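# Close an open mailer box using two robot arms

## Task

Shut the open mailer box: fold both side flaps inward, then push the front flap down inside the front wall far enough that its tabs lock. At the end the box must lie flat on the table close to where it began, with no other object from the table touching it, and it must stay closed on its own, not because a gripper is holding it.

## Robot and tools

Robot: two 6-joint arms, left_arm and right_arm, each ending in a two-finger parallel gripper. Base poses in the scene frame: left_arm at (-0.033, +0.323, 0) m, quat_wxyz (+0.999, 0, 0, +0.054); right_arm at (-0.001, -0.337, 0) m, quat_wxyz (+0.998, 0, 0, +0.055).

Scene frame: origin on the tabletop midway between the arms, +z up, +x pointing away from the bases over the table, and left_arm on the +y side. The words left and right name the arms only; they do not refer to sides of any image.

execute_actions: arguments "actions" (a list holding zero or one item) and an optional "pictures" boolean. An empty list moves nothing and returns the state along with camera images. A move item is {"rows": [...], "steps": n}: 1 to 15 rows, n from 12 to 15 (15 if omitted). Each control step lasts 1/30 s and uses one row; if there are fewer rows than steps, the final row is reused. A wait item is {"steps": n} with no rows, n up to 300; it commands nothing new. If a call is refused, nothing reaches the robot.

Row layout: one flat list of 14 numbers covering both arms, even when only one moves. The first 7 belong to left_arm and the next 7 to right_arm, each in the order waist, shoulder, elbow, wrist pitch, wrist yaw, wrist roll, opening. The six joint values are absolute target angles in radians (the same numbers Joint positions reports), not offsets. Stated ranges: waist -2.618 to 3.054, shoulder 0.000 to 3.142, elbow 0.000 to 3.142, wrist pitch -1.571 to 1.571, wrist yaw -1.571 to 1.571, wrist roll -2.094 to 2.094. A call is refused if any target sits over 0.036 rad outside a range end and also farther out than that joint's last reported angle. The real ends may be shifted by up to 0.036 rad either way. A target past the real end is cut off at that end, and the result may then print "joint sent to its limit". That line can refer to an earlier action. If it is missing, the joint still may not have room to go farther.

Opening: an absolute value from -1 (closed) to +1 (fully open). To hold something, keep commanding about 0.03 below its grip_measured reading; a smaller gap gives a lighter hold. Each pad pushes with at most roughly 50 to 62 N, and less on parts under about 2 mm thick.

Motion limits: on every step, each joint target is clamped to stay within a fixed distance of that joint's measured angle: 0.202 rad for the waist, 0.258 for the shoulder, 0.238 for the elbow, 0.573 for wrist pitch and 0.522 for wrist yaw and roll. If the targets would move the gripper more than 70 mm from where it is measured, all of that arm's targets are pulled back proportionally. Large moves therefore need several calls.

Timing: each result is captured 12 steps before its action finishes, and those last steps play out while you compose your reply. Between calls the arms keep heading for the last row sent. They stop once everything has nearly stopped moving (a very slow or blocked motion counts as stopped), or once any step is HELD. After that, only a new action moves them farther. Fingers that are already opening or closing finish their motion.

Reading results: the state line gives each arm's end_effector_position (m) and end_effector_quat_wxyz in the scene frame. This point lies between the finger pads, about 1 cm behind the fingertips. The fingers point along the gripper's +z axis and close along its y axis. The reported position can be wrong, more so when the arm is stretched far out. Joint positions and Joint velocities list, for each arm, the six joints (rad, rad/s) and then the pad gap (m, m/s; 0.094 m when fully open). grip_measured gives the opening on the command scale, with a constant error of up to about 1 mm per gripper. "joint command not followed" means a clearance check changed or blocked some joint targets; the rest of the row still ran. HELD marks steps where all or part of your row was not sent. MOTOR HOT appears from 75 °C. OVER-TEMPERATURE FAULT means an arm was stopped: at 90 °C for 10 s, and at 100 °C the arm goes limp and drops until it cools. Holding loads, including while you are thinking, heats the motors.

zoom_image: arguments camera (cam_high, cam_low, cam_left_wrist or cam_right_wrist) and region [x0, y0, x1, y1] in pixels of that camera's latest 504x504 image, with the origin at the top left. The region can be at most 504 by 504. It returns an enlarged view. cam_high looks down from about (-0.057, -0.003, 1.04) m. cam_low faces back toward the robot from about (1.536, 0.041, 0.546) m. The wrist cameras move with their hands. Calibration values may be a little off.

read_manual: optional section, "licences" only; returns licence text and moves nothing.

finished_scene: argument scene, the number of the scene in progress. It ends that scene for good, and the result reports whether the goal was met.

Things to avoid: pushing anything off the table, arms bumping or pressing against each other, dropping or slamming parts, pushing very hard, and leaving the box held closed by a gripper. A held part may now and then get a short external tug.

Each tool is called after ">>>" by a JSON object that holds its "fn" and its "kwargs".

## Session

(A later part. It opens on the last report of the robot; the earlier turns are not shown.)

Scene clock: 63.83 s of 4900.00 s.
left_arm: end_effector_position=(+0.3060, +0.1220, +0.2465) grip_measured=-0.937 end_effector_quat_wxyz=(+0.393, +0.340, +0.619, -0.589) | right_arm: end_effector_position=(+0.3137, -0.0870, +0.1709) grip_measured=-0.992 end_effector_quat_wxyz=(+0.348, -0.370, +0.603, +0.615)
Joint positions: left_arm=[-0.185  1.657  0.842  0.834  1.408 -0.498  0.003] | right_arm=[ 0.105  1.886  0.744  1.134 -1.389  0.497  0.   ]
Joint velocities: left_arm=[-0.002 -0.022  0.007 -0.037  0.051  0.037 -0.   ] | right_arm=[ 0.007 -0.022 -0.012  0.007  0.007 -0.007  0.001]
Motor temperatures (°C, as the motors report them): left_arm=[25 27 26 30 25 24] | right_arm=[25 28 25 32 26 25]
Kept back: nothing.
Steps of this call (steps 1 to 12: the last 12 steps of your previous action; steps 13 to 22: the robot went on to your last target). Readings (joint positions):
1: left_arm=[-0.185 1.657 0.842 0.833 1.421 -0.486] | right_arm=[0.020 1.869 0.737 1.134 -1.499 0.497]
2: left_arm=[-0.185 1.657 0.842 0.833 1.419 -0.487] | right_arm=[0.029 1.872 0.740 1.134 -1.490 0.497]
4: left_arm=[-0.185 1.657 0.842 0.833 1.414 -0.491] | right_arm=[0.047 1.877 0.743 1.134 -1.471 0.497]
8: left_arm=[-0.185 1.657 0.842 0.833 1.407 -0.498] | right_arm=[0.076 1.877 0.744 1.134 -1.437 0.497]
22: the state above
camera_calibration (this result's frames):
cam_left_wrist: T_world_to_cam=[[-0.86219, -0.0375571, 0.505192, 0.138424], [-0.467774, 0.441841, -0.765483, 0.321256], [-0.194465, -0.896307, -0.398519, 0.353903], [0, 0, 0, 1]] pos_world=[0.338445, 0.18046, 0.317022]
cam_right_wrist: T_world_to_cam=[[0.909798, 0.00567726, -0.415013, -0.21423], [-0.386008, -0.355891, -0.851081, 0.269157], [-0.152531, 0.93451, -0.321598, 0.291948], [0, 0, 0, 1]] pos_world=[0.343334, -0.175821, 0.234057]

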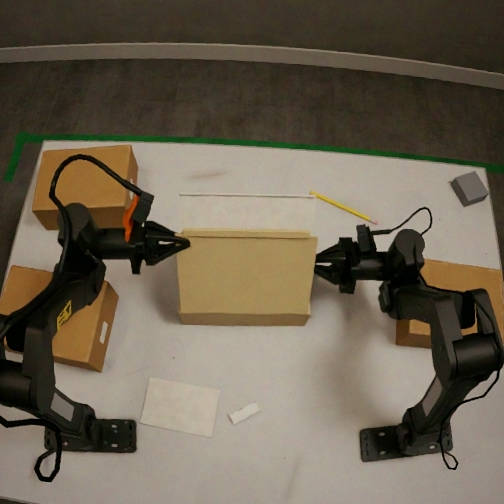

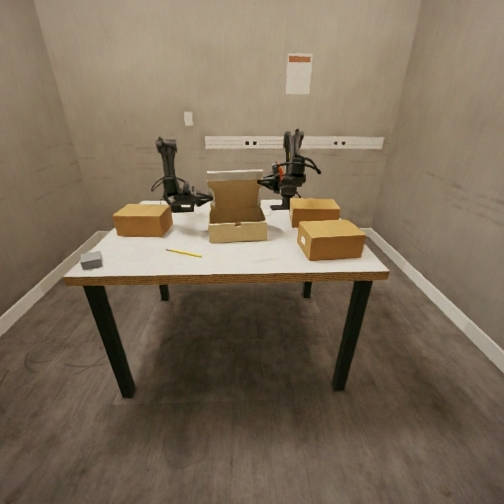

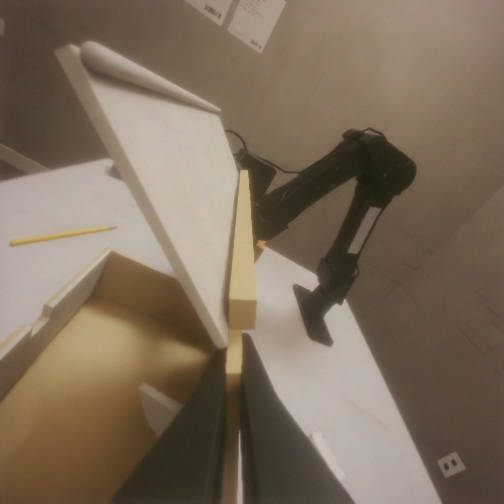

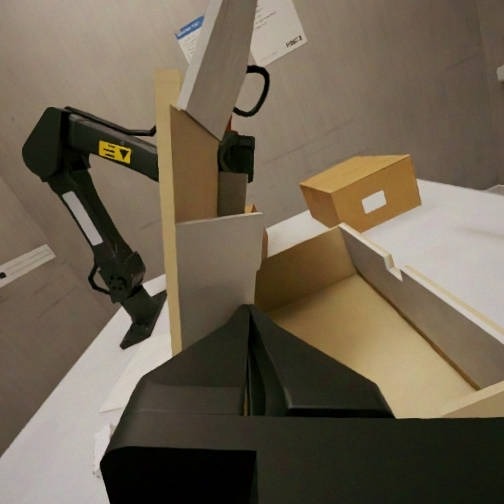

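>>> {"fn": "execute_actions", "kwargs": {"actions": [{"rows":[[-0.19,1.665,0.84,0.84,1.40,-0.49,-0.97,0.09,1.885,0.76,1.14,-1.40,0.49,-1],[-0.19,1.665,0.84,0.84,1.40,-0.49,-0.97,0.06,1.885,0.76,1.14,-1.43,0.5,-1],[-0.19,1.665,0.84,0.84,1.40,-0.49,-0.97,0.03,1.885,0.77,1.13,-1.46,0.55,-1],[-0.19,1.665,0.84,0.84,1.40,-0.49,-0.97,0.0,1.885,0.80,1.10,-1.49,0.62,-1],[-0.19,1.665,0.84,0.84,1.40,-0.49,-0.97,-0.03,1.885,0.86,1.04,-1.52,0.72,-1],[-0.19,1.665,0.84,0.84,1.40,-0.49,-0.97,-0.06,1.885,0.94,0.96,-1.53,0.83,-1],[-0.19,1.665,0.84,0.84,1.40,-0.49,-0.97,-0.07,1.885,1.03,0.87,-1.53,0.94,-1],[-0.19,1.665,0.84,0.84,1.40,-0.49,-0.97,-0.07,1.885,1.12,0.78,-1.53,1.05,-1],[-0.19,1.665,0.84,0.84,1.40,-0.49,-0.97,-0.07,1.885,1.21,0.69,-1.53,1.16,-1],[-0.19,1.665,0.84,0.84,1.40,-0.49,-0.97,-0.07,1.885,1.30,0.60,-1.53,1.27,-1],[-0.19,1.665,0.84,0.84,1.40,-0.49,-0.97,-0.07,1.89,1.39,0.52,-1.53,1.38,-1],[-0.19,1.665,0.84,0.84,1.40,-0.49,-0.97,-0.07,1.895,1.47,0.44,-1.53,1.48,-1],[-0.19,1.665,0.84,0.84,1.40,-0.49,-0.97,-0.07,1.9,1.53,0.39,-1.53,1.55,-1],[-0.19,1.665,0.84,0.84,1.40,-0.49,-0.97,-0.07,1.9,1.565,0.36,-1.53,1.57,-1]],"steps":15}]}}

>>> {"fn": "execute_actions", "kwargs": {"actions": [{"rows":[[-0.19,1.665,0.84,0.84,1.40,-0.49,-0.97,-0.07,1.9,1.565,0.36,-1.53,1.57,-1],[-0.19,1.665,0.84,0.84,1.40,-0.49,-0.97,-0.07,1.9,1.565,0.36,-1.53,1.57,-1],[-0.19,1.665,0.84,0.84,1.40,-0.49,-0.97,-0.07,1.9,1.565,0.36,-1.53,1.57,-1],[-0.19,1.665,0.84,0.84,1.40,-0.49,-0.97,-0.07,1.9,1.565,0.36,-1.53,1.57,-1],[-0.19,1.665,0.84,0.84,1.40,-0.49,-0.97,-0.04,1.9,1.565,0.36,-1.53,1.57,-1],[-0.19,1.665,0.84,0.84,1.40,-0.49,-0.97,-0.01,1.9,1.565,0.36,-1.53,1.57,-1],[-0.19,1.665,0.84,0.84,1.40,-0.49,-0.97,0.02,1.9,1.565,0.36,-1.53,1.57,-1],[-0.19,1.665,0.84,0.84,1.40,-0.49,-0.97,0.05,1.9,1.565,0.36,-1.53,1.57,-1],[-0.19,1.665,0.84,0.84,1.40,-0.49,-0.97,0.08,1.9,1.565,0.36,-1.53,1.57,-1],[-0.19,1.665,0.84,0.84,1.40,-0.49,-0.97,0.11,1.9,1.565,0.36,-1.53,1.57,-1],[-0.19,1.665,0.84,0.84,1.40,-0.49,-0.97,0.135,1.9,1.565,0.36,-1.53,1.57,-1]],"steps":15}]}}

>>> {"fn": "execute_actions", "kwargs": {"actions": [{"steps":20}], "pictures": true}}

Scene clock: 67.40 s of 4900.00 s.
left_arm: end_effector_position=(+0.3059, +0.1220, +0.2465) grip_measured=-0.937 end_effector_quat_wxyz=(+0.393, +0.340, +0.619, -0.589) | right_arm: end_effector_position=(+0.3154, -0.0926, +0.1709) grip_measured=-0.992 end_effector_quat_wxyz=(+0.347, -0.367, +0.605, +0.616)
Joint positions: left_arm=[-0.185  1.657  0.842  0.834  1.409 -0.498  0.003] | right_arm=[ 0.088  1.886  0.744  1.134 -1.404  0.505  0.   ]
Joint velocities: left_arm=[ 0.012  0.002 -0.002 -0.007  0.007  0.037  0.   ] | right_arm=[-0.354  0.002 -0.007 -0.037 -0.403  0.315 -0.   ]
Motor temperatures (°C, as the motors report them): left_arm=[25 27 26 30 25 24] | right_arm=[25 28 25 32 26 25]
Steps of this call (steps 1 to 15: the robot went on to your last target; steps 16 to 90: nothing new was sent; then 0.47 s passed at rest; steps 91 to 93: the first 3 steps of this action). Readings (joint positions):
91: left_arm=[-0.185 1.657 0.842 0.834 1.409 -0.498] | right_arm=[0.104 1.886 0.744 1.134 -1.389 0.497]
92: left_arm=[-0.185 1.657 0.842 0.834 1.409 -0.498] | right_arm=[0.098 1.886 0.744 1.134 -1.394 0.497]
93: the state above

Scene clock: 67.90 s of 4900.00 s.
left_arm: end_effector_position=(+0.3059, +0.1220, +0.2465) grip_measured=-0.937 end_effector_quat_wxyz=(+0.393, +0.340, +0.619, -0.589) | right_arm: end_effector_position=(+0.4277, -0.1437, +0.3587) grip_measured=-0.992 end_effector_quat_wxyz=(+0.113, -0.092, +0.698, +0.702)
Joint positions: left_arm=[-0.185  1.657  0.842  0.834  1.409 -0.498  0.003] | right_arm=[-0.078  1.891  1.558  0.492 -1.509  1.44   0.   ]
Joint velocities: left_arm=[-0.002  0.002 -0.022 -0.007 -0.022 -0.037 -0.001] | right_arm=[-0.002 -0.217  0.208 -0.476 -0.081  0.828 -0.001]
Motor temperatures (°C, as the motors report them): left_arm=[25 27 26 30 25 24] | right_arm=[25 28 25 32 26 25]
Steps of this call (steps 1 to 12: the last 12 steps of your previous action; steps 13 to 15: the first 3 steps of this action). Readings (joint positions):
13: left_arm=[-0.185 1.657 0.842 0.834 1.409 -0.498] | right_arm=[-0.078 1.907 1.519 0.530 -1.507 1.368]
14: left_arm=[-0.185 1.657 0.842 0.834 1.409 -0.498] | right_arm=[-0.078 1.899 1.545 0.509 -1.507 1.408]
15: the state above

Scene clock: 68.57 s of 4900.00 s.
left_arm: end_effector_position=(+0.3059, +0.1220, +0.2465) grip_measured=-0.937 end_effector_quat_wxyz=(+0.393, +0.340, +0.619, -0.589) | right_arm: end_effector_position=(+0.3789, -0.0539, +0.3403) grip_measured=-0.992 end_effector_quat_wxyz=(-0.065, -0.080, +0.702, +0.704)
Joint positions: left_arm=[-0.185  1.657  0.842  0.834  1.409 -0.498  0.003] | right_arm=[ 0.141  1.914  1.561  0.37  -1.524  1.568  0.   ]
Joint velocities: left_arm=[-0.007  0.002  0.007  0.007 -0.022  0.022 -0.   ] | right_arm=[-0.032 -0.002 -0.007 -0.022 -0.125  0.022  0.001]
Motor temperatures (°C, as the motors report them): left_arm=[25 27 26 30 25 24] | right_arm=[25 28 25 32 26 25]
Kept back: nothing.
Steps of this call (steps 1 to 12: the last 12 steps of your previous action; steps 13 to 20: the robot went on to your last target). Readings (joint positions):
1: left_arm=[-0.185 1.657 0.842 0.834 1.409 -0.498] | right_arm=[-0.078 1.886 1.561 0.478 -1.513 1.466]
2: left_arm=[-0.185 1.657 0.842 0.834 1.409 -0.498] | right_arm=[-0.076 1.885 1.561 0.464 -1.515 1.486]
4: left_arm=[-0.185 1.657 0.842 0.834 1.409 -0.498] | right_arm=[-0.057 1.892 1.561 0.432 -1.516 1.516]
8: left_arm=[-0.185 1.657 0.842 0.834 1.409 -0.498] | right_arm=[0.057 1.910 1.561 0.391 -1.516 1.548]
20: the state above
camera_calibration (this result's frames):
cam_left_wrist: T_world_to_cam=[[-0.862204, -0.037232, 0.505191, 0.138331], [-0.467605, 0.442025, -0.76548, 0.321151], [-0.194807, -0.89623, -0.398526, 0.353981], [0, 0, 0, 1]] pos_world=[0.338399, 0.180441, 0.317021]
cam_right_wrist: T_world_to_cam=[[0.10038, -0.00403637, -0.994941, 0.30012], [-0.847256, -0.524604, -0.0833518, 0.354631], [-0.521613, 0.851337, -0.0560796, 0.370447], [0, 0, 0, 1]] pos_world=[0.463567, -0.128123, 0.348936]

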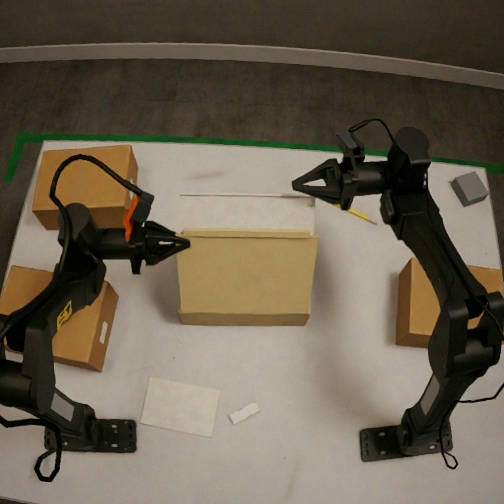

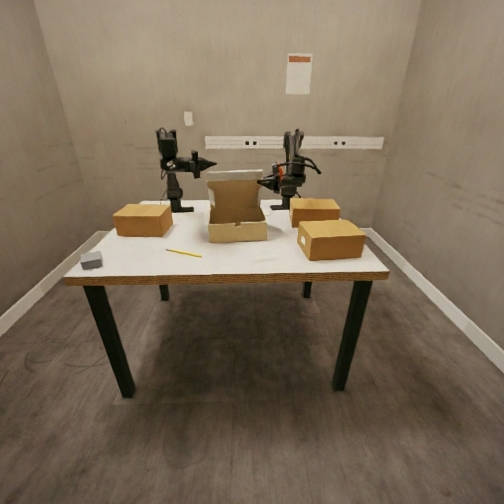

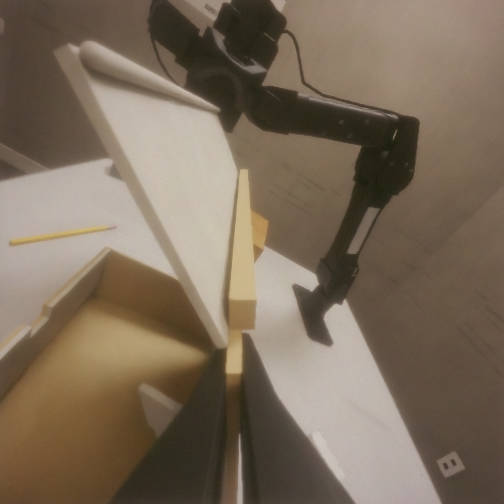

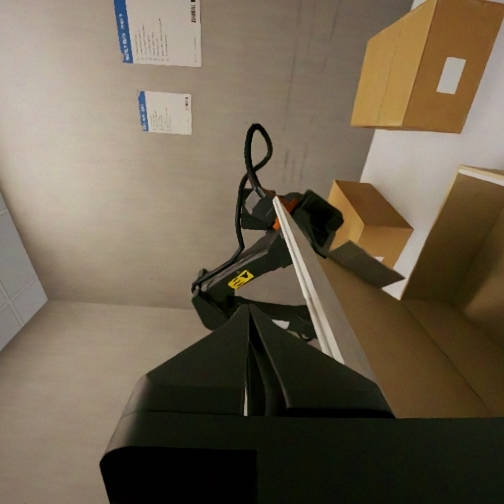

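Descend.

>>> {"fn": "execute_actions", "kwargs": {"actions": [{"rows":[[-0.19,1.665,0.84,0.84,1.41,-0.48,-0.97,0.145,1.915,1.535,0.40,-1.53,1.57,-1],[-0.19,1.665,0.84,0.84,1.41,-0.48,-0.97,0.15,1.92,1.51,0.43,-1.53,1.57,-1],[-0.19,1.665,0.84,0.84,1.41,-0.48,-0.97,0.155,1.925,1.485,0.46,-1.53,1.57,-1],[-0.19,1.665,0.84,0.84,1.41,-0.47,-0.97,0.155,1.93,1.46,0.49,-1.53,1.57,-1],[-0.19,1.665,0.84,0.84,1.41,-0.47,-0.97,0.155,1.94,1.435,0.52,-1.53,1.57,-1],[-0.19,1.665,0.84,0.84,1.41,-0.47,-0.97,0.155,1.95,1.41,0.55,-1.53,1.57,-1],[-0.19,1.665,0.84,0.84,1.41,-0.47,-0.97,0.155,1.96,1.39,0.58,-1.53,1.57,-1],[-0.19,1.665,0.84,0.84,1.41,-0.47,-0.97,0.155,1.97,1.37,0.61,-1.53,1.57,-1],[-0.19,1.665,0.84,0.84,1.41,-0.47,-0.97,0.155,1.985,1.355,0.64,-1.53,1.57,-1],[-0.19,1.665,0.84,0.84,1.41,-0.47,-0.97,0.155,2.0,1.34,0.67,-1.53,1.57,-1]],"steps":15}]}}

>>> {"fn": "execute_actions", "kwargs": {"actions": [{"steps":22}], "pictures": true}}

Scene clock: 69.53 s of 4900.00 s.
left_arm: end_effector_position=(+0.3058, +0.1220, +0.2465) grip_measured=-0.937 end_effector_quat_wxyz=(+0.393, +0.341, +0.618, -0.589) | right_arm: end_effector_position=(+0.3781, -0.0543, +0.3340) grip_measured=-0.992 end_effector_quat_wxyz=(-0.065, -0.080, +0.702, +0.704)
Joint positions: left_arm=[-0.185  1.657  0.842  0.834  1.409 -0.497  0.003] | right_arm=[ 0.141  1.914  1.535  0.398 -1.524  1.57   0.   ]
Joint velocities: left_arm=[ 0.012 -0.007  0.002 -0.007  0.022  0.037  0.   ] | right_arm=[-0.002 -0.012 -0.505  0.432  0.007 -0.022  0.   ]
Motor temperatures (°C, as the motors report them): left_arm=[25 27 26 30 25 24] | right_arm=[25 28 25 32 26 25]
Steps of this call (steps 1 to 26: the robot went on to your last target; steps 27 to 29: the first 3 steps of this action). Readings (joint positions):
27: left_arm=[-0.185 1.657 0.842 0.834 1.409 -0.498] | right_arm=[0.141 1.914 1.558 0.373 -1.524 1.570]
28: left_arm=[-0.185 1.657 0.842 0.834 1.409 -0.498] | right_arm=[0.141 1.914 1.550 0.383 -1.524 1.570]
29: the state above

Scene clock: 70.27 s of 4900.00 s.
left_arm: end_effector_position=(+0.3048, +0.1216, +0.2465) grip_measured=-0.937 end_effector_quat_wxyz=(+0.394, +0.345, +0.616, -0.588) | right_arm: end_effector_position=(+0.3827, -0.0523, +0.2440) grip_measured=-0.992 end_effector_quat_wxyz=(-0.085, -0.056, +0.706, +0.701)
Joint positions: left_arm=[-0.185  1.657  0.842  0.834  1.414 -0.49   0.003] | right_arm=[ 0.143  2.023  1.336  0.647 -1.517  1.572  0.   ]
Joint velocities: left_arm=[-0.002 -0.012  0.012  0.037 -0.037 -0.037  0.   ] | right_arm=[ 0.002 -0.007 -0.012  0.022 -0.037 -0.007 -0.002]
Motor temperatures (°C, as the motors report them): left_arm=[25 27 26 30 25 24] | right_arm=[25 28 25 32 26 25]
Kept back: nothing.
Steps of this call (steps 1 to 12: the last 12 steps of your previous action; steps 13 to 22: the robot went on to your last target). Readings (joint positions):
1: left_arm=[-0.185 1.657 0.842 0.834 1.410 -0.496] | right_arm=[0.141 1.914 1.515 0.415 -1.524 1.570]
2: left_arm=[-0.185 1.657 0.842 0.834 1.410 -0.495] | right_arm=[0.141 1.916 1.490 0.434 -1.525 1.570]
4: left_arm=[-0.185 1.657 0.842 0.834 1.416 -0.491] | right_arm=[0.141 1.928 1.442 0.480 -1.520 1.570]
8: left_arm=[-0.185 1.657 0.842 0.834 1.421 -0.489] | right_arm=[0.142 1.982 1.366 0.575 -1.517 1.570]
22: the state above
camera_calibration (this result's frames):
cam_left_wrist: T_world_to_cam=[[-0.866615, -0.0323793, 0.497926, 0.139922], [-0.458485, 0.445451, -0.769002, 0.318442], [-0.196902, -0.894721, -0.40088, 0.354492], [0, 0, 0, 1]] pos_world=[0.33706, 0.179851, 0.317321]
cam_right_wrist: T_world_to_cam=[[0.0406204, -0.019668, -0.998981, 0.226939], [-0.853079, -0.521209, -0.0244261, 0.338734], [-0.520198, 0.853202, -0.0379501, 0.360794], [0, 0, 0, 1]] pos_world=[0.467433, -0.126816, 0.248674]

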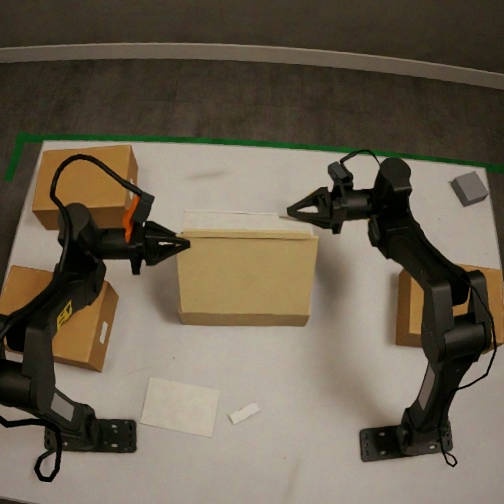

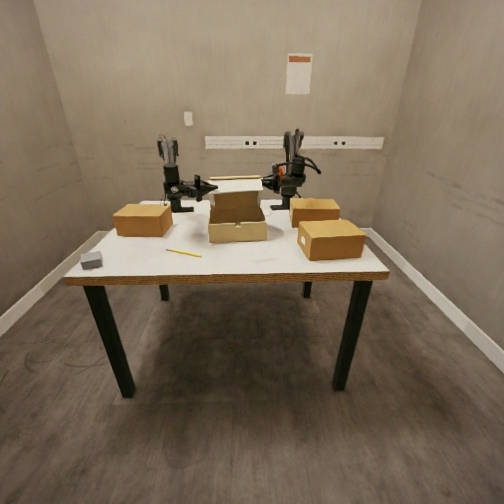

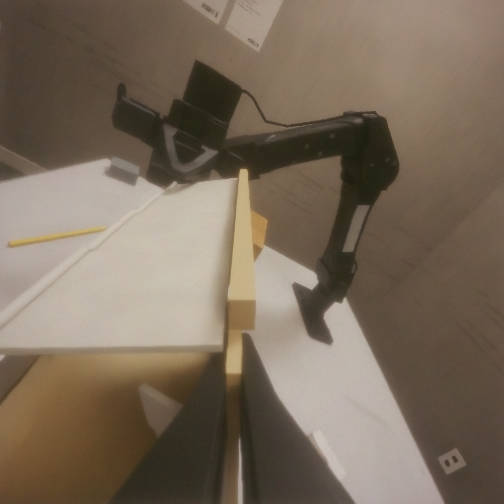

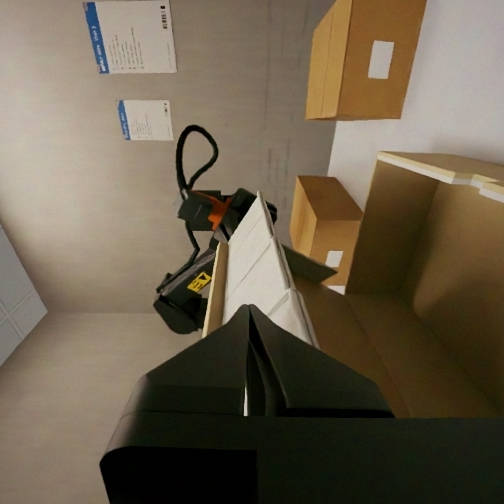

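>>> {"fn": "execute_actions", "kwargs": {"actions": []}}

Scene clock: 72.27 s of 4900.00 s.
left_arm: end_effector_position=(+0.3048, +0.1216, +0.2465) grip_measured=-0.937 end_effector_quat_wxyz=(+0.394, +0.345, +0.616, -0.588) | right_arm: end_effector_position=(+0.3827, -0.0523, +0.2443) grip_measured=-0.992 end_effector_quat_wxyz=(-0.084, -0.058, +0.705, +0.701)
Joint positions: left_arm=[-0.185  1.657  0.842  0.834  1.414 -0.49   0.003] | right_arm=[ 0.143  2.023  1.336  0.652 -1.517  1.572  0.   ]
Joint velocities: left_arm=[-0.002 -0.017 -0.002 -0.007  0.037  0.037 -0.001] | right_arm=[-0.007 -0.007  0.002 -0.037 -0.051 -0.081  0.001]
Motor temperatures (°C, as the motors report them): left_arm=[25 26 26 30 25 24] | right_arm=[25 29 25 32 26 25]
Kept back: nothing.
Steps of this call (steps 1 to 30: the robot went on to your last target; steps 31 to 60: nothing new was sent). Readings (joint positions):
1: left_arm=[-0.185 1.657 0.842 0.834 1.414 -0.490] | right_arm=[0.143 2.023 1.336 0.648 -1.517 1.572]
2: left_arm=[-0.185 1.657 0.842 0.834 1.414 -0.490] | right_arm=[0.143 2.023 1.336 0.649 -1.517 1.572]
4: left_arm=[-0.185 1.657 0.842 0.834 1.414 -0.490] | right_arm=[0.143 2.023 1.336 0.650 -1.517 1.572]
8: left_arm=[-0.185 1.657 0.842 0.834 1.414 -0.490] | right_arm=[0.143 2.023 1.336 0.651 -1.517 1.572]
60: the state above
All arms were judged still, so your last target was given up. Only a new action makes them travel on or press farther. Fingers that are still opening or closing keep moving.
camera_calibration (this result's frames):
cam_left_wrist: T_world_to_cam=[[-0.866615, -0.0323793, 0.497926, 0.139922], [-0.458485, 0.445451, -0.769002, 0.318442], [-0.196902, -0.894721, -0.40088, 0.354492], [0, 0, 0, 1]] pos_world=[0.33706, 0.179851, 0.317321]
cam_right_wrist: T_world_to_cam=[[0.0450468, -0.0185208, -0.998813, 0.225628], [-0.852961, -0.521179, -0.0288047, 0.339783], [-0.520027, 0.853246, -0.0392749, 0.361073], [0, 0, 0, 1]] pos_world=[0.467426, -0.126818, 0.249329]

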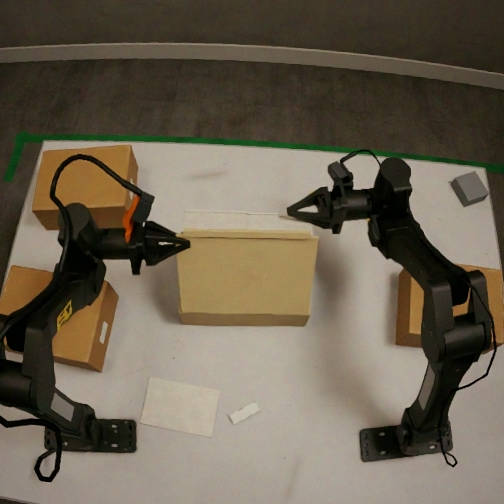

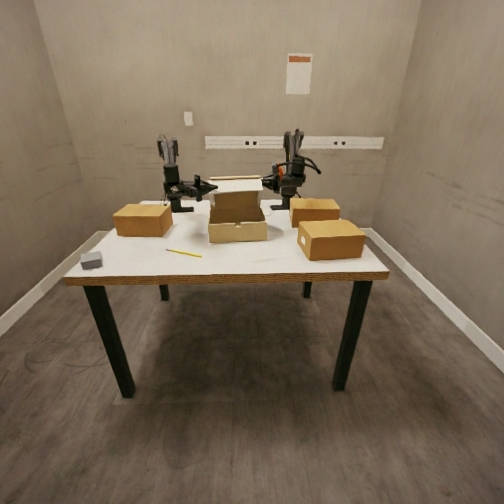

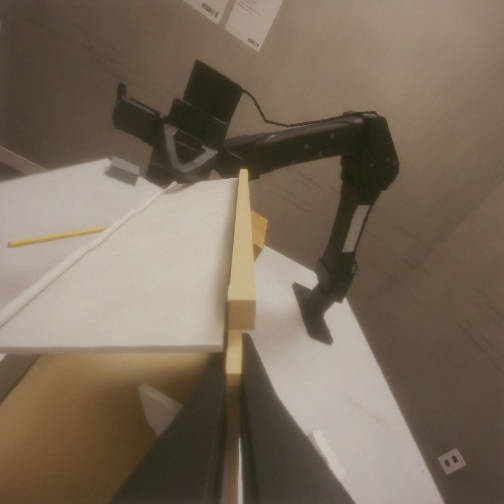

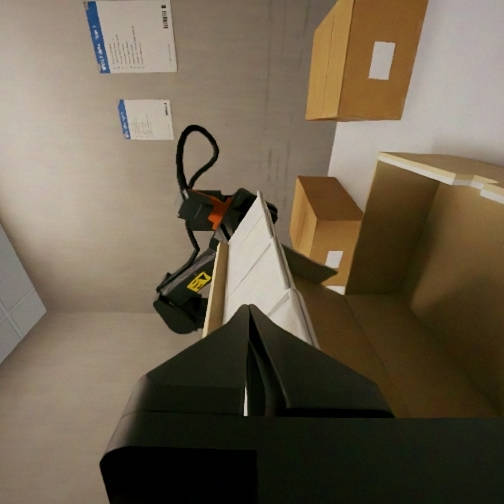

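>>> {"fn": "execute_actions", "kwargs": {"actions": [{"rows":[[-0.187,1.69,0.855,0.85,1.413,-0.52,-0.97,0.153,2.04,1.35,0.68,-1.53,1.57,-1],[-0.184,1.715,0.87,0.86,1.416,-0.555,-0.97,0.152,2.065,1.362,0.70,-1.53,1.57,-1],[-0.181,1.74,0.885,0.87,1.419,-0.59,-0.97,0.151,2.09,1.374,0.715,-1.53,1.57,-1],[-0.178,1.765,0.90,0.88,1.422,-0.625,-0.97,0.15,2.115,1.386,0.73,-1.53,1.57,-1],[-0.175,1.79,0.915,0.89,1.425,-0.66,-0.97,0.149,2.14,1.398,0.75,-1.53,1.57,-1],[-0.171,1.81,0.93,0.90,1.428,-0.695,-0.97,0.148,2.165,1.41,0.77,-1.53,1.57,-1],[-0.167,1.83,0.945,0.91,1.431,-0.73,-0.97,0.147,2.19,1.42,0.79,-1.53,1.57,-1],[-0.163,1.85,0.96,0.92,1.434,-0.765,-0.97,0.146,2.215,1.43,0.81,-1.53,1.57,-1],[-0.158,1.873,0.975,0.93,1.44,-0.80,-0.97,0.145,2.236,1.44,0.825,-1.53,1.57,-1]],"steps":15}]}}

>>> {"fn": "execute_actions", "kwargs": {"actions": [{"steps":22}], "pictures": true}}

Scene clock: 74.13 s of 4900.00 s.
left_arm: end_effector_position=(+0.3084, +0.1213, +0.2431) grip_measured=-0.937 end_effector_quat_wxyz=(+0.384, +0.336, +0.621, -0.595) | right_arm: end_effector_position=(+0.3851, -0.0516, +0.2404) grip_measured=-0.992 end_effector_quat_wxyz=(-0.081, -0.062, +0.705, +0.702)
Joint positions: left_arm=[-0.185  1.679  0.851  0.848  1.416 -0.523  0.003] | right_arm=[ 0.143  2.04   1.342  0.672 -1.519  1.572  0.   ]
Joint velocities: left_arm=[ 0.007  0.466  0.252  0.198  0.066 -0.593  0.   ] | right_arm=[-0.002  0.388  0.217  0.359 -0.037 -0.081 -0.   ]
Motor temperatures (°C, as the motors report them): left_arm=[25 26 26 30 25 24] | right_arm=[25 29 25 32 26 25]
Steps of this call (steps 1 to 53: nothing new was sent; steps 54 to 56: the first 3 steps of this action). Readings (joint positions):
54: left_arm=[-0.185 1.659 0.842 0.836 1.414 -0.495] | right_arm=[0.143 2.025 1.336 0.654 -1.517 1.572]
55: left_arm=[-0.185 1.666 0.844 0.842 1.415 -0.506] | right_arm=[0.143 2.029 1.337 0.662 -1.518 1.572]
56: the state above

Scene clock: 74.87 s of 4900.00 s.
left_arm: end_effector_position=(+0.3452, +0.1254, +0.2116) grip_measured=-0.937 end_effector_quat_wxyz=(+0.290, +0.237, +0.666, -0.645) | right_arm: end_effector_position=(+0.4134, -0.0443, +0.1730) grip_measured=-0.992 end_effector_quat_wxyz=(-0.090, -0.054, +0.706, +0.701)
Joint positions: left_arm=[-0.167  1.872  0.952  0.914  1.432 -0.8    0.003] | right_arm=[ 0.143  2.264  1.412  0.802 -1.521  1.572  0.   ]
Joint velocities: left_arm=[ 0.002 -0.002 -0.007 -0.022 -0.066 -0.081 -0.   ] | right_arm=[-0.007 -0.002 -0.017  0.022  0.022 -0.037 -0.   ]
Motor temperatures (°C, as the motors report them): left_arm=[25 26 26 30 25 24] | right_arm=[25 29 25 32 26 25]
Kept back: nothing.
Steps of this call (steps 1 to 12: the last 12 steps of your previous action; steps 13 to 22: the robot went on to your last target). Readings (joint positions):
1: left_arm=[-0.185 1.700 0.862 0.855 1.417 -0.544] | right_arm=[0.143 2.057 1.351 0.683 -1.520 1.572]
2: left_arm=[-0.184 1.724 0.876 0.861 1.418 -0.570] | right_arm=[0.143 2.078 1.363 0.696 -1.521 1.572]
4: left_arm=[-0.178 1.775 0.905 0.872 1.420 -0.628] | right_arm=[0.143 2.131 1.386 0.725 -1.521 1.572]
8: left_arm=[-0.169 1.859 0.950 0.888 1.426 -0.742] | right_arm=[0.143 2.232 1.412 0.770 -1.521 1.572]
22: the state above
camera_calibration (this result's frames):
cam_left_wrist: T_world_to_cam=[[-0.654904, -0.0178775, 0.7555, 0.0629758], [-0.687304, 0.429724, -0.58562, 0.350625], [-0.314187, -0.902784, -0.293715, 0.370618], [0, 0, 0, 1]] pos_world=[0.398672, 0.185042, 0.266611]
cam_right_wrist: T_world_to_cam=[[0.0314329, -0.0217571, -0.999269, 0.158711], [-0.851271, -0.524501, -0.0153575, 0.364874], [-0.523784, 0.851132, -0.0350078, 0.368127], [0, 0, 0, 1]] pos_world=[0.498437, -0.118495, 0.177086]

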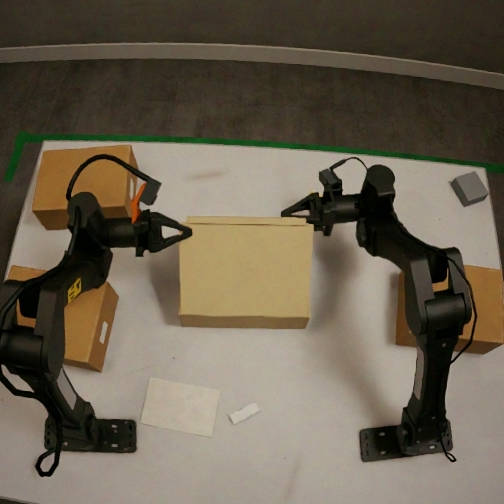

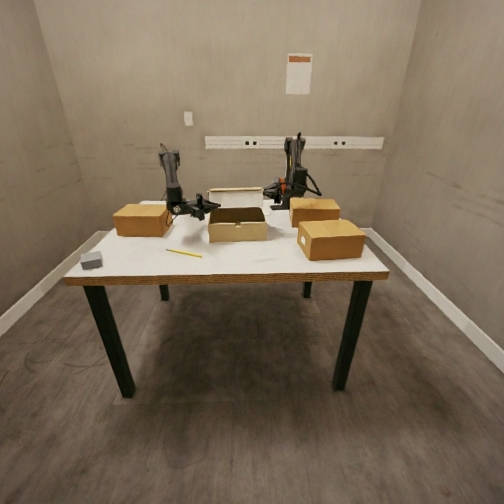

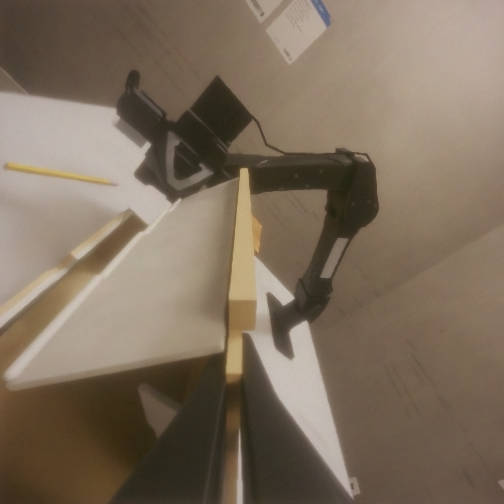

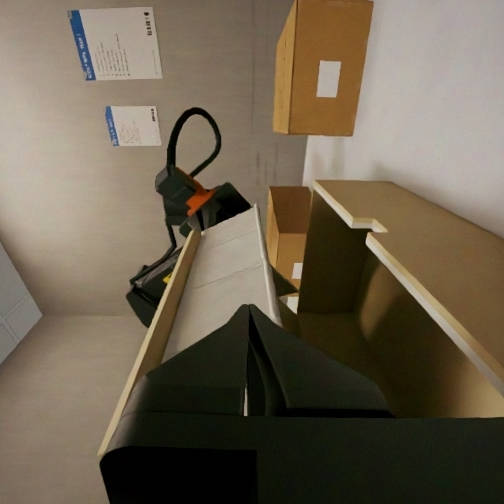

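>>> {"fn": "execute_actions", "kwargs": {"actions": [{"rows":[[-0.157,1.89,0.985,0.94,1.44,-0.825,-0.97,0.145,2.24,1.445,0.835,-1.53,1.57,-1],[-0.156,1.91,0.995,0.95,1.442,-0.85,-0.97,0.145,2.25,1.45,0.85,-1.53,1.57,-1],[-0.154,1.93,1.005,0.96,1.444,-0.875,-0.97,0.145,2.26,1.455,0.86,-1.53,1.57,-1],[-0.152,1.95,1.015,0.97,1.446,-0.90,-0.97,0.145,2.275,1.46,0.875,-1.53,1.57,-1],[-0.15,1.97,1.025,0.98,1.448,-0.925,-0.97,0.145,2.29,1.465,0.89,-1.53,1.57,-1],[-0.149,1.99,1.035,0.99,1.45,-0.95,-0.97,0.145,2.305,1.47,0.90,-1.53,1.57,-1],[-0.148,2.005,1.043,1.0,1.45,-0.975,-0.97,0.145,2.32,1.475,0.915,-1.53,1.57,-1],[-0.146,2.02,1.05,1.01,1.452,-1.0,-0.97,0.145,2.33,1.48,0.925,-1.53,1.57,-1],[-0.145,2.04,1.057,1.02,1.452,-1.025,-0.97,0.145,2.345,1.483,0.935,-1.53,1.57,-1],[-0.144,2.053,1.063,1.03,1.452,-1.047,-0.97,0.145,2.355,1.485,0.945,-1.53,1.57,-1]],"steps":15}]}}

>>> {"fn": "execute_actions", "kwargs": {"actions": [{"steps":22}], "pictures": true}}

Scene clock: 76.47 s of 4900.00 s.
left_arm: end_effector_position=(+0.3476, +0.1250, +0.2109) grip_measured=-0.937 end_effector_quat_wxyz=(+0.283, +0.236, +0.666, -0.648) | right_arm: end_effector_position=(+0.4141, -0.0441, +0.1748) grip_measured=-0.992 end_effector_quat_wxyz=(-0.085, -0.059, +0.705, +0.701)
Joint positions: left_arm=[-0.167  1.888  0.966  0.927  1.44  -0.824  0.003] | right_arm=[ 0.143  2.265  1.417  0.813 -1.521  1.572  0.   ]
Joint velocities: left_arm=[-0.012  0.339  0.295  0.227  0.125 -0.33  -0.001] | right_arm=[-0.002  0.032  0.1    0.154  0.007 -0.051  0.001]
Motor temperatures (°C, as the motors report them): left_arm=[25 27 26 30 25 24] | right_arm=[25 30 25 32 26 25]
Steps of this call (steps 1 to 30: the robot went on to your last target; steps 31 to 45: nothing new was sent; steps 46 to 48: the first 3 steps of this action). Readings (joint positions):
46: left_arm=[-0.167 1.873 0.953 0.917 1.434 -0.805] | right_arm=[0.143 2.264 1.412 0.806 -1.521 1.572]
47: left_arm=[-0.167 1.878 0.958 0.921 1.436 -0.812] | right_arm=[0.143 2.264 1.413 0.809 -1.521 1.572]
48: the state above

Scene clock: 77.20 s of 4900.00 s.
left_arm: end_effector_position=(+0.3717, +0.1277, +0.1760) grip_measured=-0.937 end_effector_quat_wxyz=(+0.203, +0.156, +0.690, -0.677) | right_arm: end_effector_position=(+0.4253, -0.0412, +0.1470) grip_measured=-0.992 end_effector_quat_wxyz=(-0.068, -0.076, +0.703, +0.704)
Joint positions: left_arm=[-0.156  2.052  1.04   1.006  1.455 -1.051  0.003] | right_arm=[ 0.143  2.372  1.463  0.923 -1.521  1.572  0.   ]
Joint velocities: left_arm=[ 0.002 -0.007  0.007  0.081  0.051 -0.11  -0.   ] | right_arm=[-0.002  0.002 -0.012 -0.007 -0.051  0.007 -0.   ]
Motor temperatures (°C, as the motors report them): left_arm=[25 27 26 30 25 24] | right_arm=[25 30 25 32 26 25]
Kept back: nothing.
Steps of this call (steps 1 to 12: the last 12 steps of your previous action; steps 13 to 22: the robot went on to your last target). Readings (joint positions):
1: left_arm=[-0.167 1.902 0.977 0.935 1.444 -0.838] | right_arm=[0.143 2.267 1.422 0.820 -1.521 1.572]
2: left_arm=[-0.166 1.920 0.988 0.942 1.448 -0.855] | right_arm=[0.143 2.271 1.429 0.831 -1.521 1.572]
4: left_arm=[-0.164 1.959 1.009 0.957 1.452 -0.896] | right_arm=[0.143 2.287 1.445 0.855 -1.521 1.572]
8: left_arm=[-0.159 2.030 1.038 0.980 1.453 -0.991] | right_arm=[0.143 2.337 1.463 0.898 -1.521 1.572]
22: the state above
camera_calibration (this result's frames):
cam_left_wrist: T_world_to_cam=[[-0.44739, 0.00426846, 0.894329, 0.00292173], [-0.806881, 0.429366, -0.405694, 0.359816], [-0.385726, -0.90312, -0.18865, 0.378776], [0, 0, 0, 1]] pos_world=[0.43774, 0.187575, 0.214818]
cam_right_wrist: T_world_to_cam=[[0.0925981, -0.0059039, -0.995686, 0.106543], [-0.848476, -0.523777, -0.075802, 0.383981], [-0.52107, 0.851835, -0.0535101, 0.372429], [0, 0, 0, 1]] pos_world=[0.509995, -0.115499, 0.155119]

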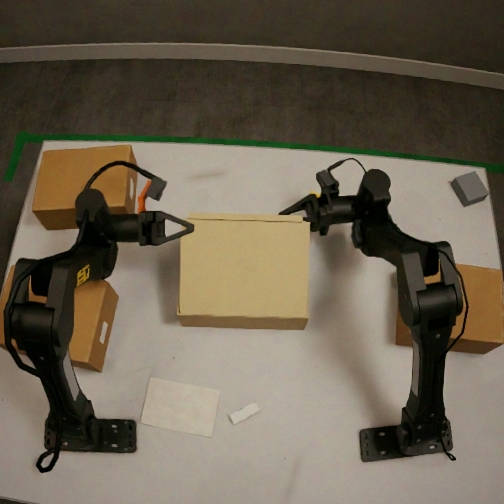

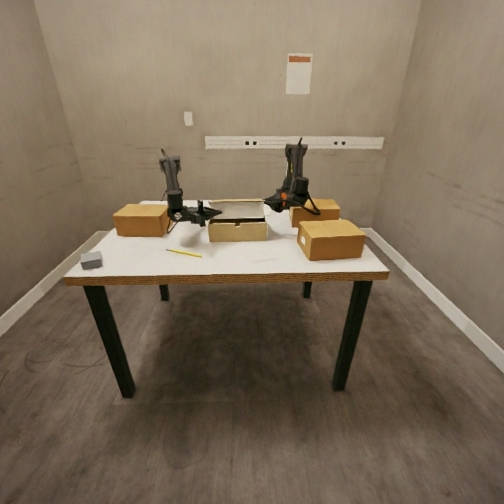

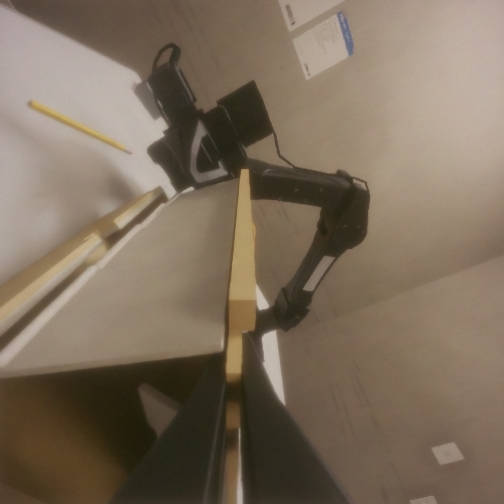

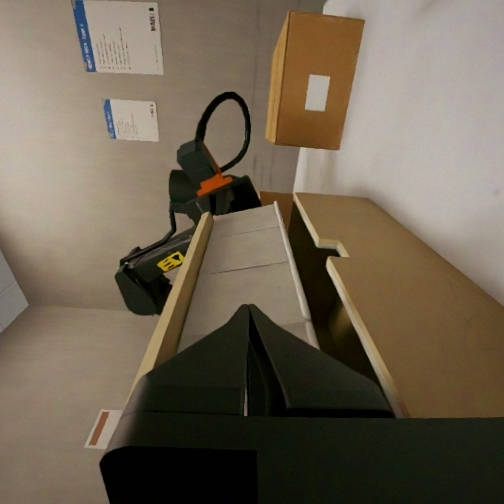

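>>> {"fn": "execute_actions", "kwargs": {"actions": [{"rows":[[-0.144,2.053,1.063,1.03,1.452,-1.047,-0.97,0.145,2.355,1.46,0.95,-1.53,1.57,-1],[-0.144,2.053,1.063,1.03,1.45,-1.047,-0.97,0.145,2.355,1.445,0.96,-1.53,1.57,-1],[-0.143,2.06,1.066,1.035,1.448,-1.06,-0.97,0.145,2.355,1.43,0.97,-1.53,1.57,-1],[-0.143,2.07,1.07,1.04,1.446,-1.075,-0.97,0.145,2.36,1.42,0.98,-1.53,1.57,-1],[-0.142,2.08,1.074,1.046,1.444,-1.09,-0.97,0.145,2.36,1.41,0.99,-1.53,1.57,-1],[-0.141,2.09,1.078,1.052,1.442,-1.105,-0.97,0.145,2.365,1.40,1.0,-1.53,1.57,-1],[-0.14,2.10,1.082,1.06,1.44,-1.12,-0.97,0.145,2.365,1.40,1.005,-1.53,1.57,-1],[-0.139,2.11,1.086,1.068,1.44,-1.135,-0.97,0.145,2.365,1.40,1.005,-1.53,1.57,-1],[-0.138,2.12,1.09,1.076,1.44,-1.15,-0.97,0.145,2.365,1.40,1.005,-1.53,1.57,-1],[-0.137,2.135,1.095,1.085,1.44,-1.17,-0.97,0.145,2.365,1.40,1.005,-1.53,1.57,-1]],"steps":15}]}}

>>> {"fn": "execute_actions", "kwargs": {"actions": [{"steps":22}], "pictures": true}}

Scene clock: 78.63 s of 4900.00 s.
left_arm: end_effector_position=(+0.3717, +0.1277, +0.1762) grip_measured=-0.937 end_effector_quat_wxyz=(+0.202, +0.156, +0.690, -0.677) | right_arm: end_effector_position=(+0.4246, -0.0414, +0.1465) grip_measured=-0.992 end_effector_quat_wxyz=(-0.066, -0.078, +0.702, +0.704)
Joint positions: left_arm=[-0.156  2.052  1.04   1.009  1.455 -1.054  0.003] | right_arm=[ 0.143  2.372  1.458  0.934 -1.521  1.572  0.   ]
Joint velocities: left_arm=[-0.002 -0.012 -0.002  0.007 -0.007 -0.037 -0.002] | right_arm=[ 0.007 -0.007 -0.168  0.212  0.037  0.007 -0.001]
Motor temperatures (°C, as the motors report them): left_arm=[25 27 26 30 25 24] | right_arm=[25 30 25 33 26 25]
Steps of this call (steps 1 to 30: the robot went on to your last target; steps 31 to 40: nothing new was sent; steps 41 to 43: the first 3 steps of this action). Readings (joint positions):
41: left_arm=[-0.156 2.052 1.040 1.008 1.455 -1.052] | right_arm=[0.143 2.372 1.463 0.927 -1.521 1.572]
42: left_arm=[-0.156 2.052 1.040 1.008 1.455 -1.052] | right_arm=[0.143 2.372 1.461 0.929 -1.521 1.572]
43: the state above

Scene clock: 79.37 s of 4900.00 s.
left_arm: end_effector_position=(+0.3783, +0.1271, +0.1598) grip_measured=-0.937 end_effector_quat_wxyz=(+0.161, +0.125, +0.696, -0.689) | right_arm: end_effector_position=(+0.4169, -0.0434, +0.1346) grip_measured=-0.992 end_effector_quat_wxyz=(-0.067, -0.075, +0.703, +0.704)
Joint positions: left_arm=[-0.156  2.128  1.072  1.065  1.471 -1.173  0.003] | right_arm=[ 0.143  2.376  1.406  0.983 -1.519  1.572  0.   ]
Joint velocities: left_arm=[-0.007  0.007 -0.007 -0.007 -0.007 -0.022  0.   ] | right_arm=[ 0.002 -0.007 -0.017  0.051  0.007 -0.007 -0.001]
Motor temperatures (°C, as the motors report them): left_arm=[25 27 26 30 25 24] | right_arm=[25 30 25 33 26 25]
Kept back: nothing.
Steps of this call (steps 1 to 12: the last 12 steps of your previous action; steps 13 to 22: the robot went on to your last target). Readings (joint positions):
1: left_arm=[-0.156 2.054 1.040 1.011 1.455 -1.058] | right_arm=[0.143 2.372 1.451 0.942 -1.521 1.572]
2: left_arm=[-0.156 2.057 1.043 1.015 1.455 -1.064] | right_arm=[0.143 2.372 1.442 0.949 -1.521 1.572]
4: left_arm=[-0.156 2.072 1.052 1.024 1.457 -1.083] | right_arm=[0.143 2.372 1.420 0.961 -1.521 1.572]
8: left_arm=[-0.156 2.111 1.069 1.047 1.464 -1.135] | right_arm=[0.143 2.375 1.406 0.968 -1.520 1.572]
22: the state above
camera_calibration (this result's frames):
cam_left_wrist: T_world_to_cam=[[-0.349516, 0.0178428, 0.936761, -0.0251672], [-0.838877, 0.439331, -0.321362, 0.356202], [-0.417282, -0.898148, -0.138585, 0.381018], [0, 0, 0, 1]] pos_world=[0.449005, 0.186169, 0.190849]
cam_right_wrist: T_world_to_cam=[[0.091841, -0.00627552, -0.995754, 0.0952557], [-0.849729, -0.521846, -0.0750839, 0.375278], [-0.519159, 0.853017, -0.0532594, 0.368484], [0, 0, 0, 1]] pos_world=[0.501438, -0.117888, 0.142654]

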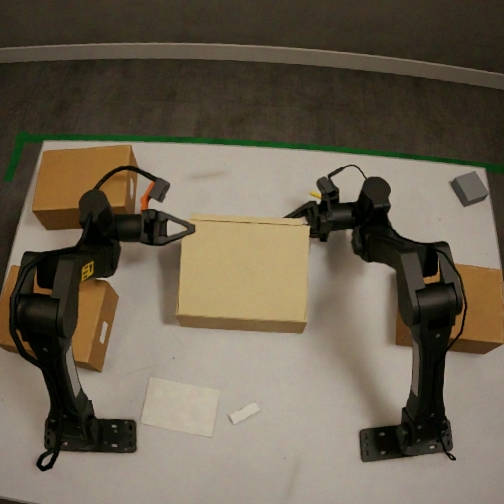

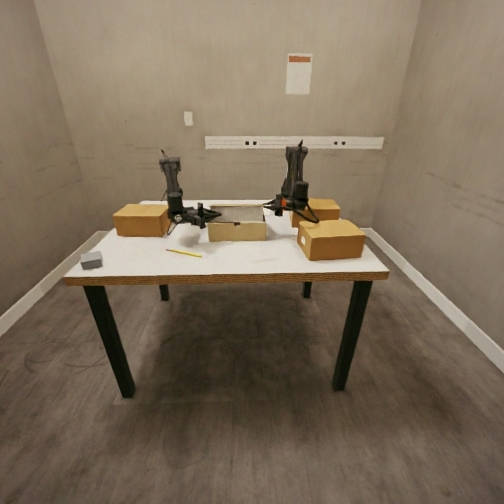

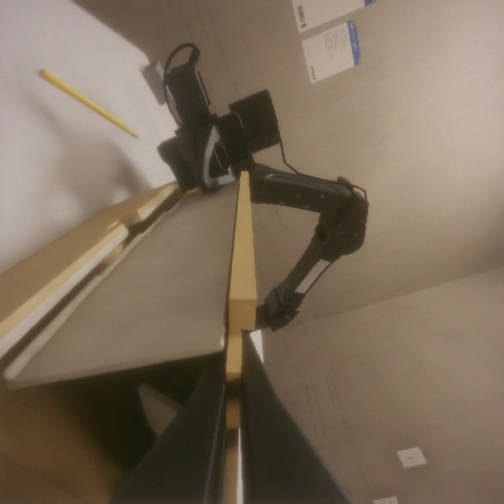

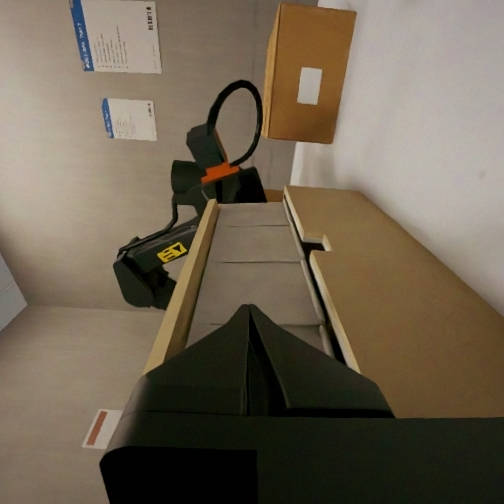

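>>> {"fn": "zoom_image", "kwargs": {"camera": "cam_right_wrist", "region": [200,160,400,400]}}

>>> {"fn": "zoom_image", "kwargs": {"camera": "cam_low", "region": [180,185,300,255]}}

Region (200, 160, 400, 400) of cam_right_wrist's 504x504 image, scaled by 2.100, with more detail than that image has.

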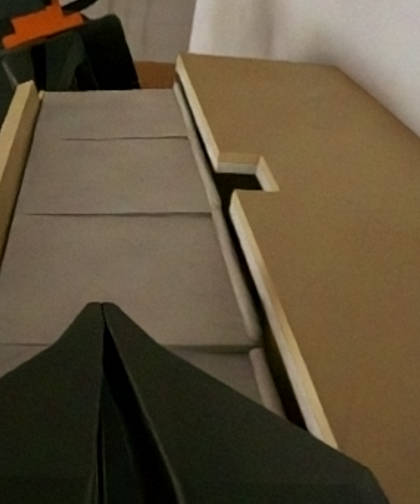

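Region (180, 185, 300, 255) of cam_low's 504x504 image, scaled by 4.200, with more detail than that image has; it fills the top 294 rows of this view, and the rest is white.

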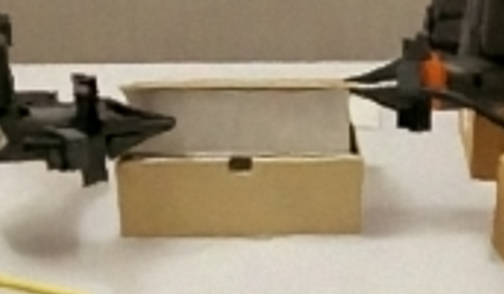

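>>> {"fn": "execute_actions", "kwargs": {"actions": [{"rows":[[-0.137,2.142,1.097,1.09,1.44,-1.18,-0.97,0.14,2.37,1.40,1.01,-1.53,1.57,-1],[-0.137,2.149,1.099,1.095,1.44,-1.19,-0.97,0.135,2.375,1.40,1.015,-1.53,1.57,-1],[-0.137,2.156,1.101,1.10,1.44,-1.20,-0.97,0.13,2.38,1.40,1.02,-1.53,1.57,-1],[-0.137,2.163,1.103,1.105,1.44,-1.21,-0.97,0.127,2.385,1.40,1.025,-1.53,1.57,-1],[-0.137,2.17,1.105,1.11,1.44,-1.22,-0.97,0.124,2.39,1.40,1.03,-1.53,1.57,-1],[-0.137,2.177,1.107,1.115,1.44,-1.23,-0.97,0.121,2.395,1.40,1.03,-1.53,1.57,-1],[-0.137,2.184,1.109,1.12,1.44,-1.24,-0.97,0.118,2.395,1.40,1.03,-1.53,1.57,-1],[-0.137,2.191,1.111,1.125,1.44,-1.25,-0.97,0.115,2.395,1.40,1.03,-1.53,1.57,-1],[-0.137,2.198,1.111,1.13,1.44,-1.26,-0.97,0.113,2.395,1.40,1.03,-1.53,1.57,-1],[-0.137,2.205,1.111,1.13,1.44,-1.27,-0.97,0.112,2.395,1.40,1.03,-1.53,1.57,-1]],"steps":15}]}}

>>> {"fn": "execute_actions", "kwargs": {"actions": [{"steps":22}], "pictures": true}}

>>> {"fn": "zoom_image", "kwargs": {"camera": "cam_low", "region": [180,185,300,255]}}

Scene clock: 81.30 s of 4900.00 s.
left_arm: end_effector_position=(+0.3787, +0.1271, +0.1590) grip_measured=-0.937 end_effector_quat_wxyz=(+0.159, +0.123, +0.696, -0.689) | right_arm: end_effector_position=(+0.4171, -0.0435, +0.1347) grip_measured=-0.992 end_effector_quat_wxyz=(-0.065, -0.077, +0.703, +0.704)
Joint positions: left_arm=[-0.156  2.133  1.073  1.073  1.472 -1.183  0.003] | right_arm=[ 0.142  2.376  1.406  0.988 -1.519  1.572  0.   ]
Joint velocities: left_arm=[ 0.007  0.105  0.095  0.11  -0.081 -0.139 -0.   ] | right_arm=[-0.002  0.022 -0.012  0.037 -0.022 -0.037 -0.   ]
Motor temperatures (°C, as the motors report them): left_arm=[25 27 26 30 25 24] | right_arm=[25 31 25 33 26 25]
Steps of this call (steps 1 to 15: the robot went on to your last target; steps 16 to 55: nothing new was sent; steps 56 to 58: the first 3 steps of this action). Readings (joint positions):
56: left_arm=[-0.156 2.128 1.072 1.066 1.471 -1.174] | right_arm=[0.143 2.376 1.406 0.984 -1.519 1.572]
57: left_arm=[-0.156 2.129 1.072 1.069 1.471 -1.177] | right_arm=[0.143 2.376 1.406 0.986 -1.519 1.572]
58: the state above

Scene clock: 82.03 s of 4900.00 s.
left_arm: end_effector_position=(+0.3846, +0.1280, +0.1388) grip_measured=-0.937 end_effector_quat_wxyz=(+0.118, +0.079, +0.703, -0.697) | right_arm: end_effector_position=(+0.4247, -0.0543, +0.1239) grip_measured=-0.992 end_effector_quat_wxyz=(-0.059, -0.066, +0.704, +0.705)
Joint positions: left_arm=[-0.153  2.199  1.089  1.102  1.47  -1.283  0.003] | right_arm=[ 0.117  2.403  1.406  1.009 -1.519  1.572  0.   ]
Joint velocities: left_arm=[ 0.017 -0.002 -0.012  0.007 -0.051  0.007  0.001] | right_arm=[-0.002 -0.002 -0.012  0.007 -0.037 -0.007  0.   ]
Motor temperatures (°C, as the motors report them): left_arm=[25 27 26 30 25 24] | right_arm=[25 31 25 33 26 25]
Kept back: nothing.
Steps of this call (steps 1 to 12: the last 12 steps of your previous action; steps 13 to 22: the robot went on to your last target). Readings (joint positions):
1: left_arm=[-0.156 2.137 1.076 1.077 1.473 -1.189] | right_arm=[0.141 2.378 1.406 0.991 -1.519 1.572]
2: left_arm=[-0.156 2.144 1.079 1.080 1.473 -1.197] | right_arm=[0.140 2.381 1.406 0.996 -1.519 1.572]
4: left_arm=[-0.156 2.158 1.084 1.087 1.473 -1.216] | right_arm=[0.134 2.389 1.406 1.001 -1.519 1.572]
8: left_arm=[-0.154 2.187 1.089 1.096 1.471 -1.258] | right_arm=[0.122 2.402 1.406 1.003 -1.519 1.572]
22: the state above
camera_calibration (this result's frames):
cam_left_wrist: T_world_to_cam=[[-0.22902, 0.021751, 0.973179, -0.0552746], [-0.874432, 0.434661, -0.215496, 0.353871], [-0.42769, -0.900331, -0.0805262, 0.377703], [0, 0, 0, 1]] pos_world=[0.458317, 0.187446, 0.160465]
cam_right_wrist: T_world_to_cam=[[0.090167, -0.00899849, -0.995886, 0.0844408], [-0.863089, -0.499656, -0.0736289, 0.382067], [-0.496938, 0.866177, -0.052819, 0.372426], [0, 0, 0, 1]] pos_world=[0.507217, -0.130925, 0.131896]

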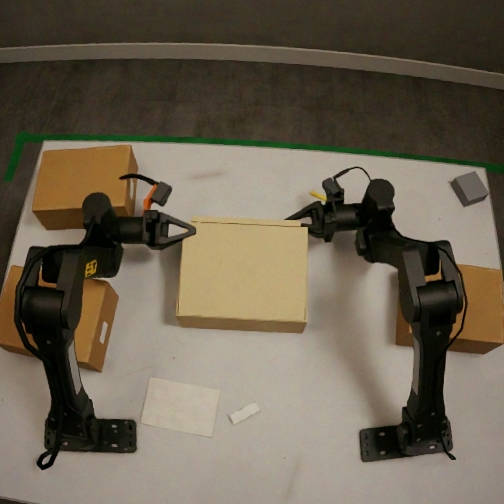

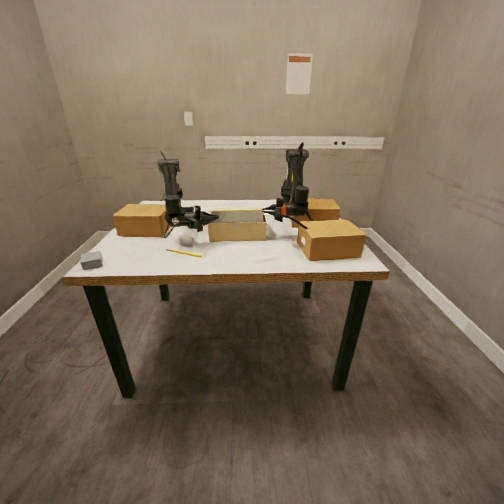

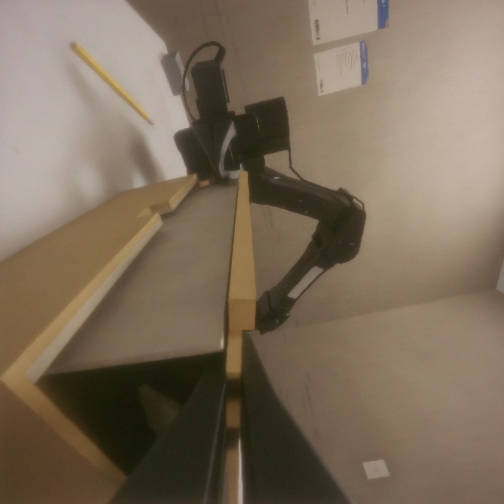

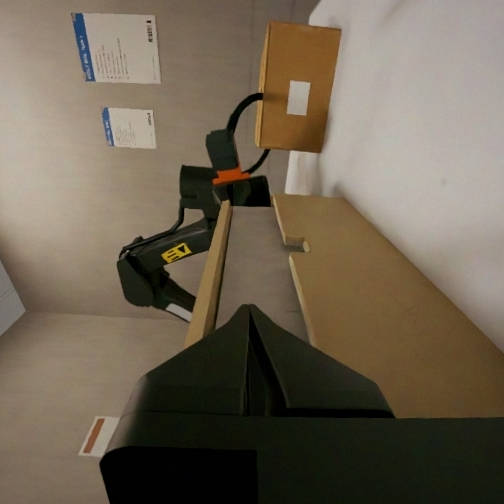

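Region (180, 185, 300, 255) of cam_low's 504x504 image, scaled by 4.200, with more detail than that image has; it fills the top 294 rows of this view, and the rest is white.

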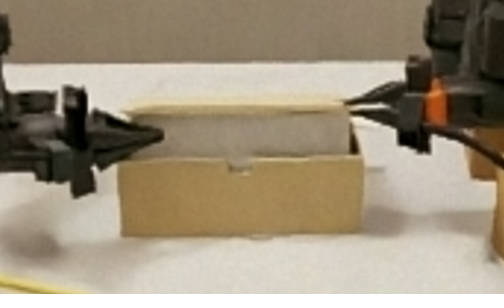

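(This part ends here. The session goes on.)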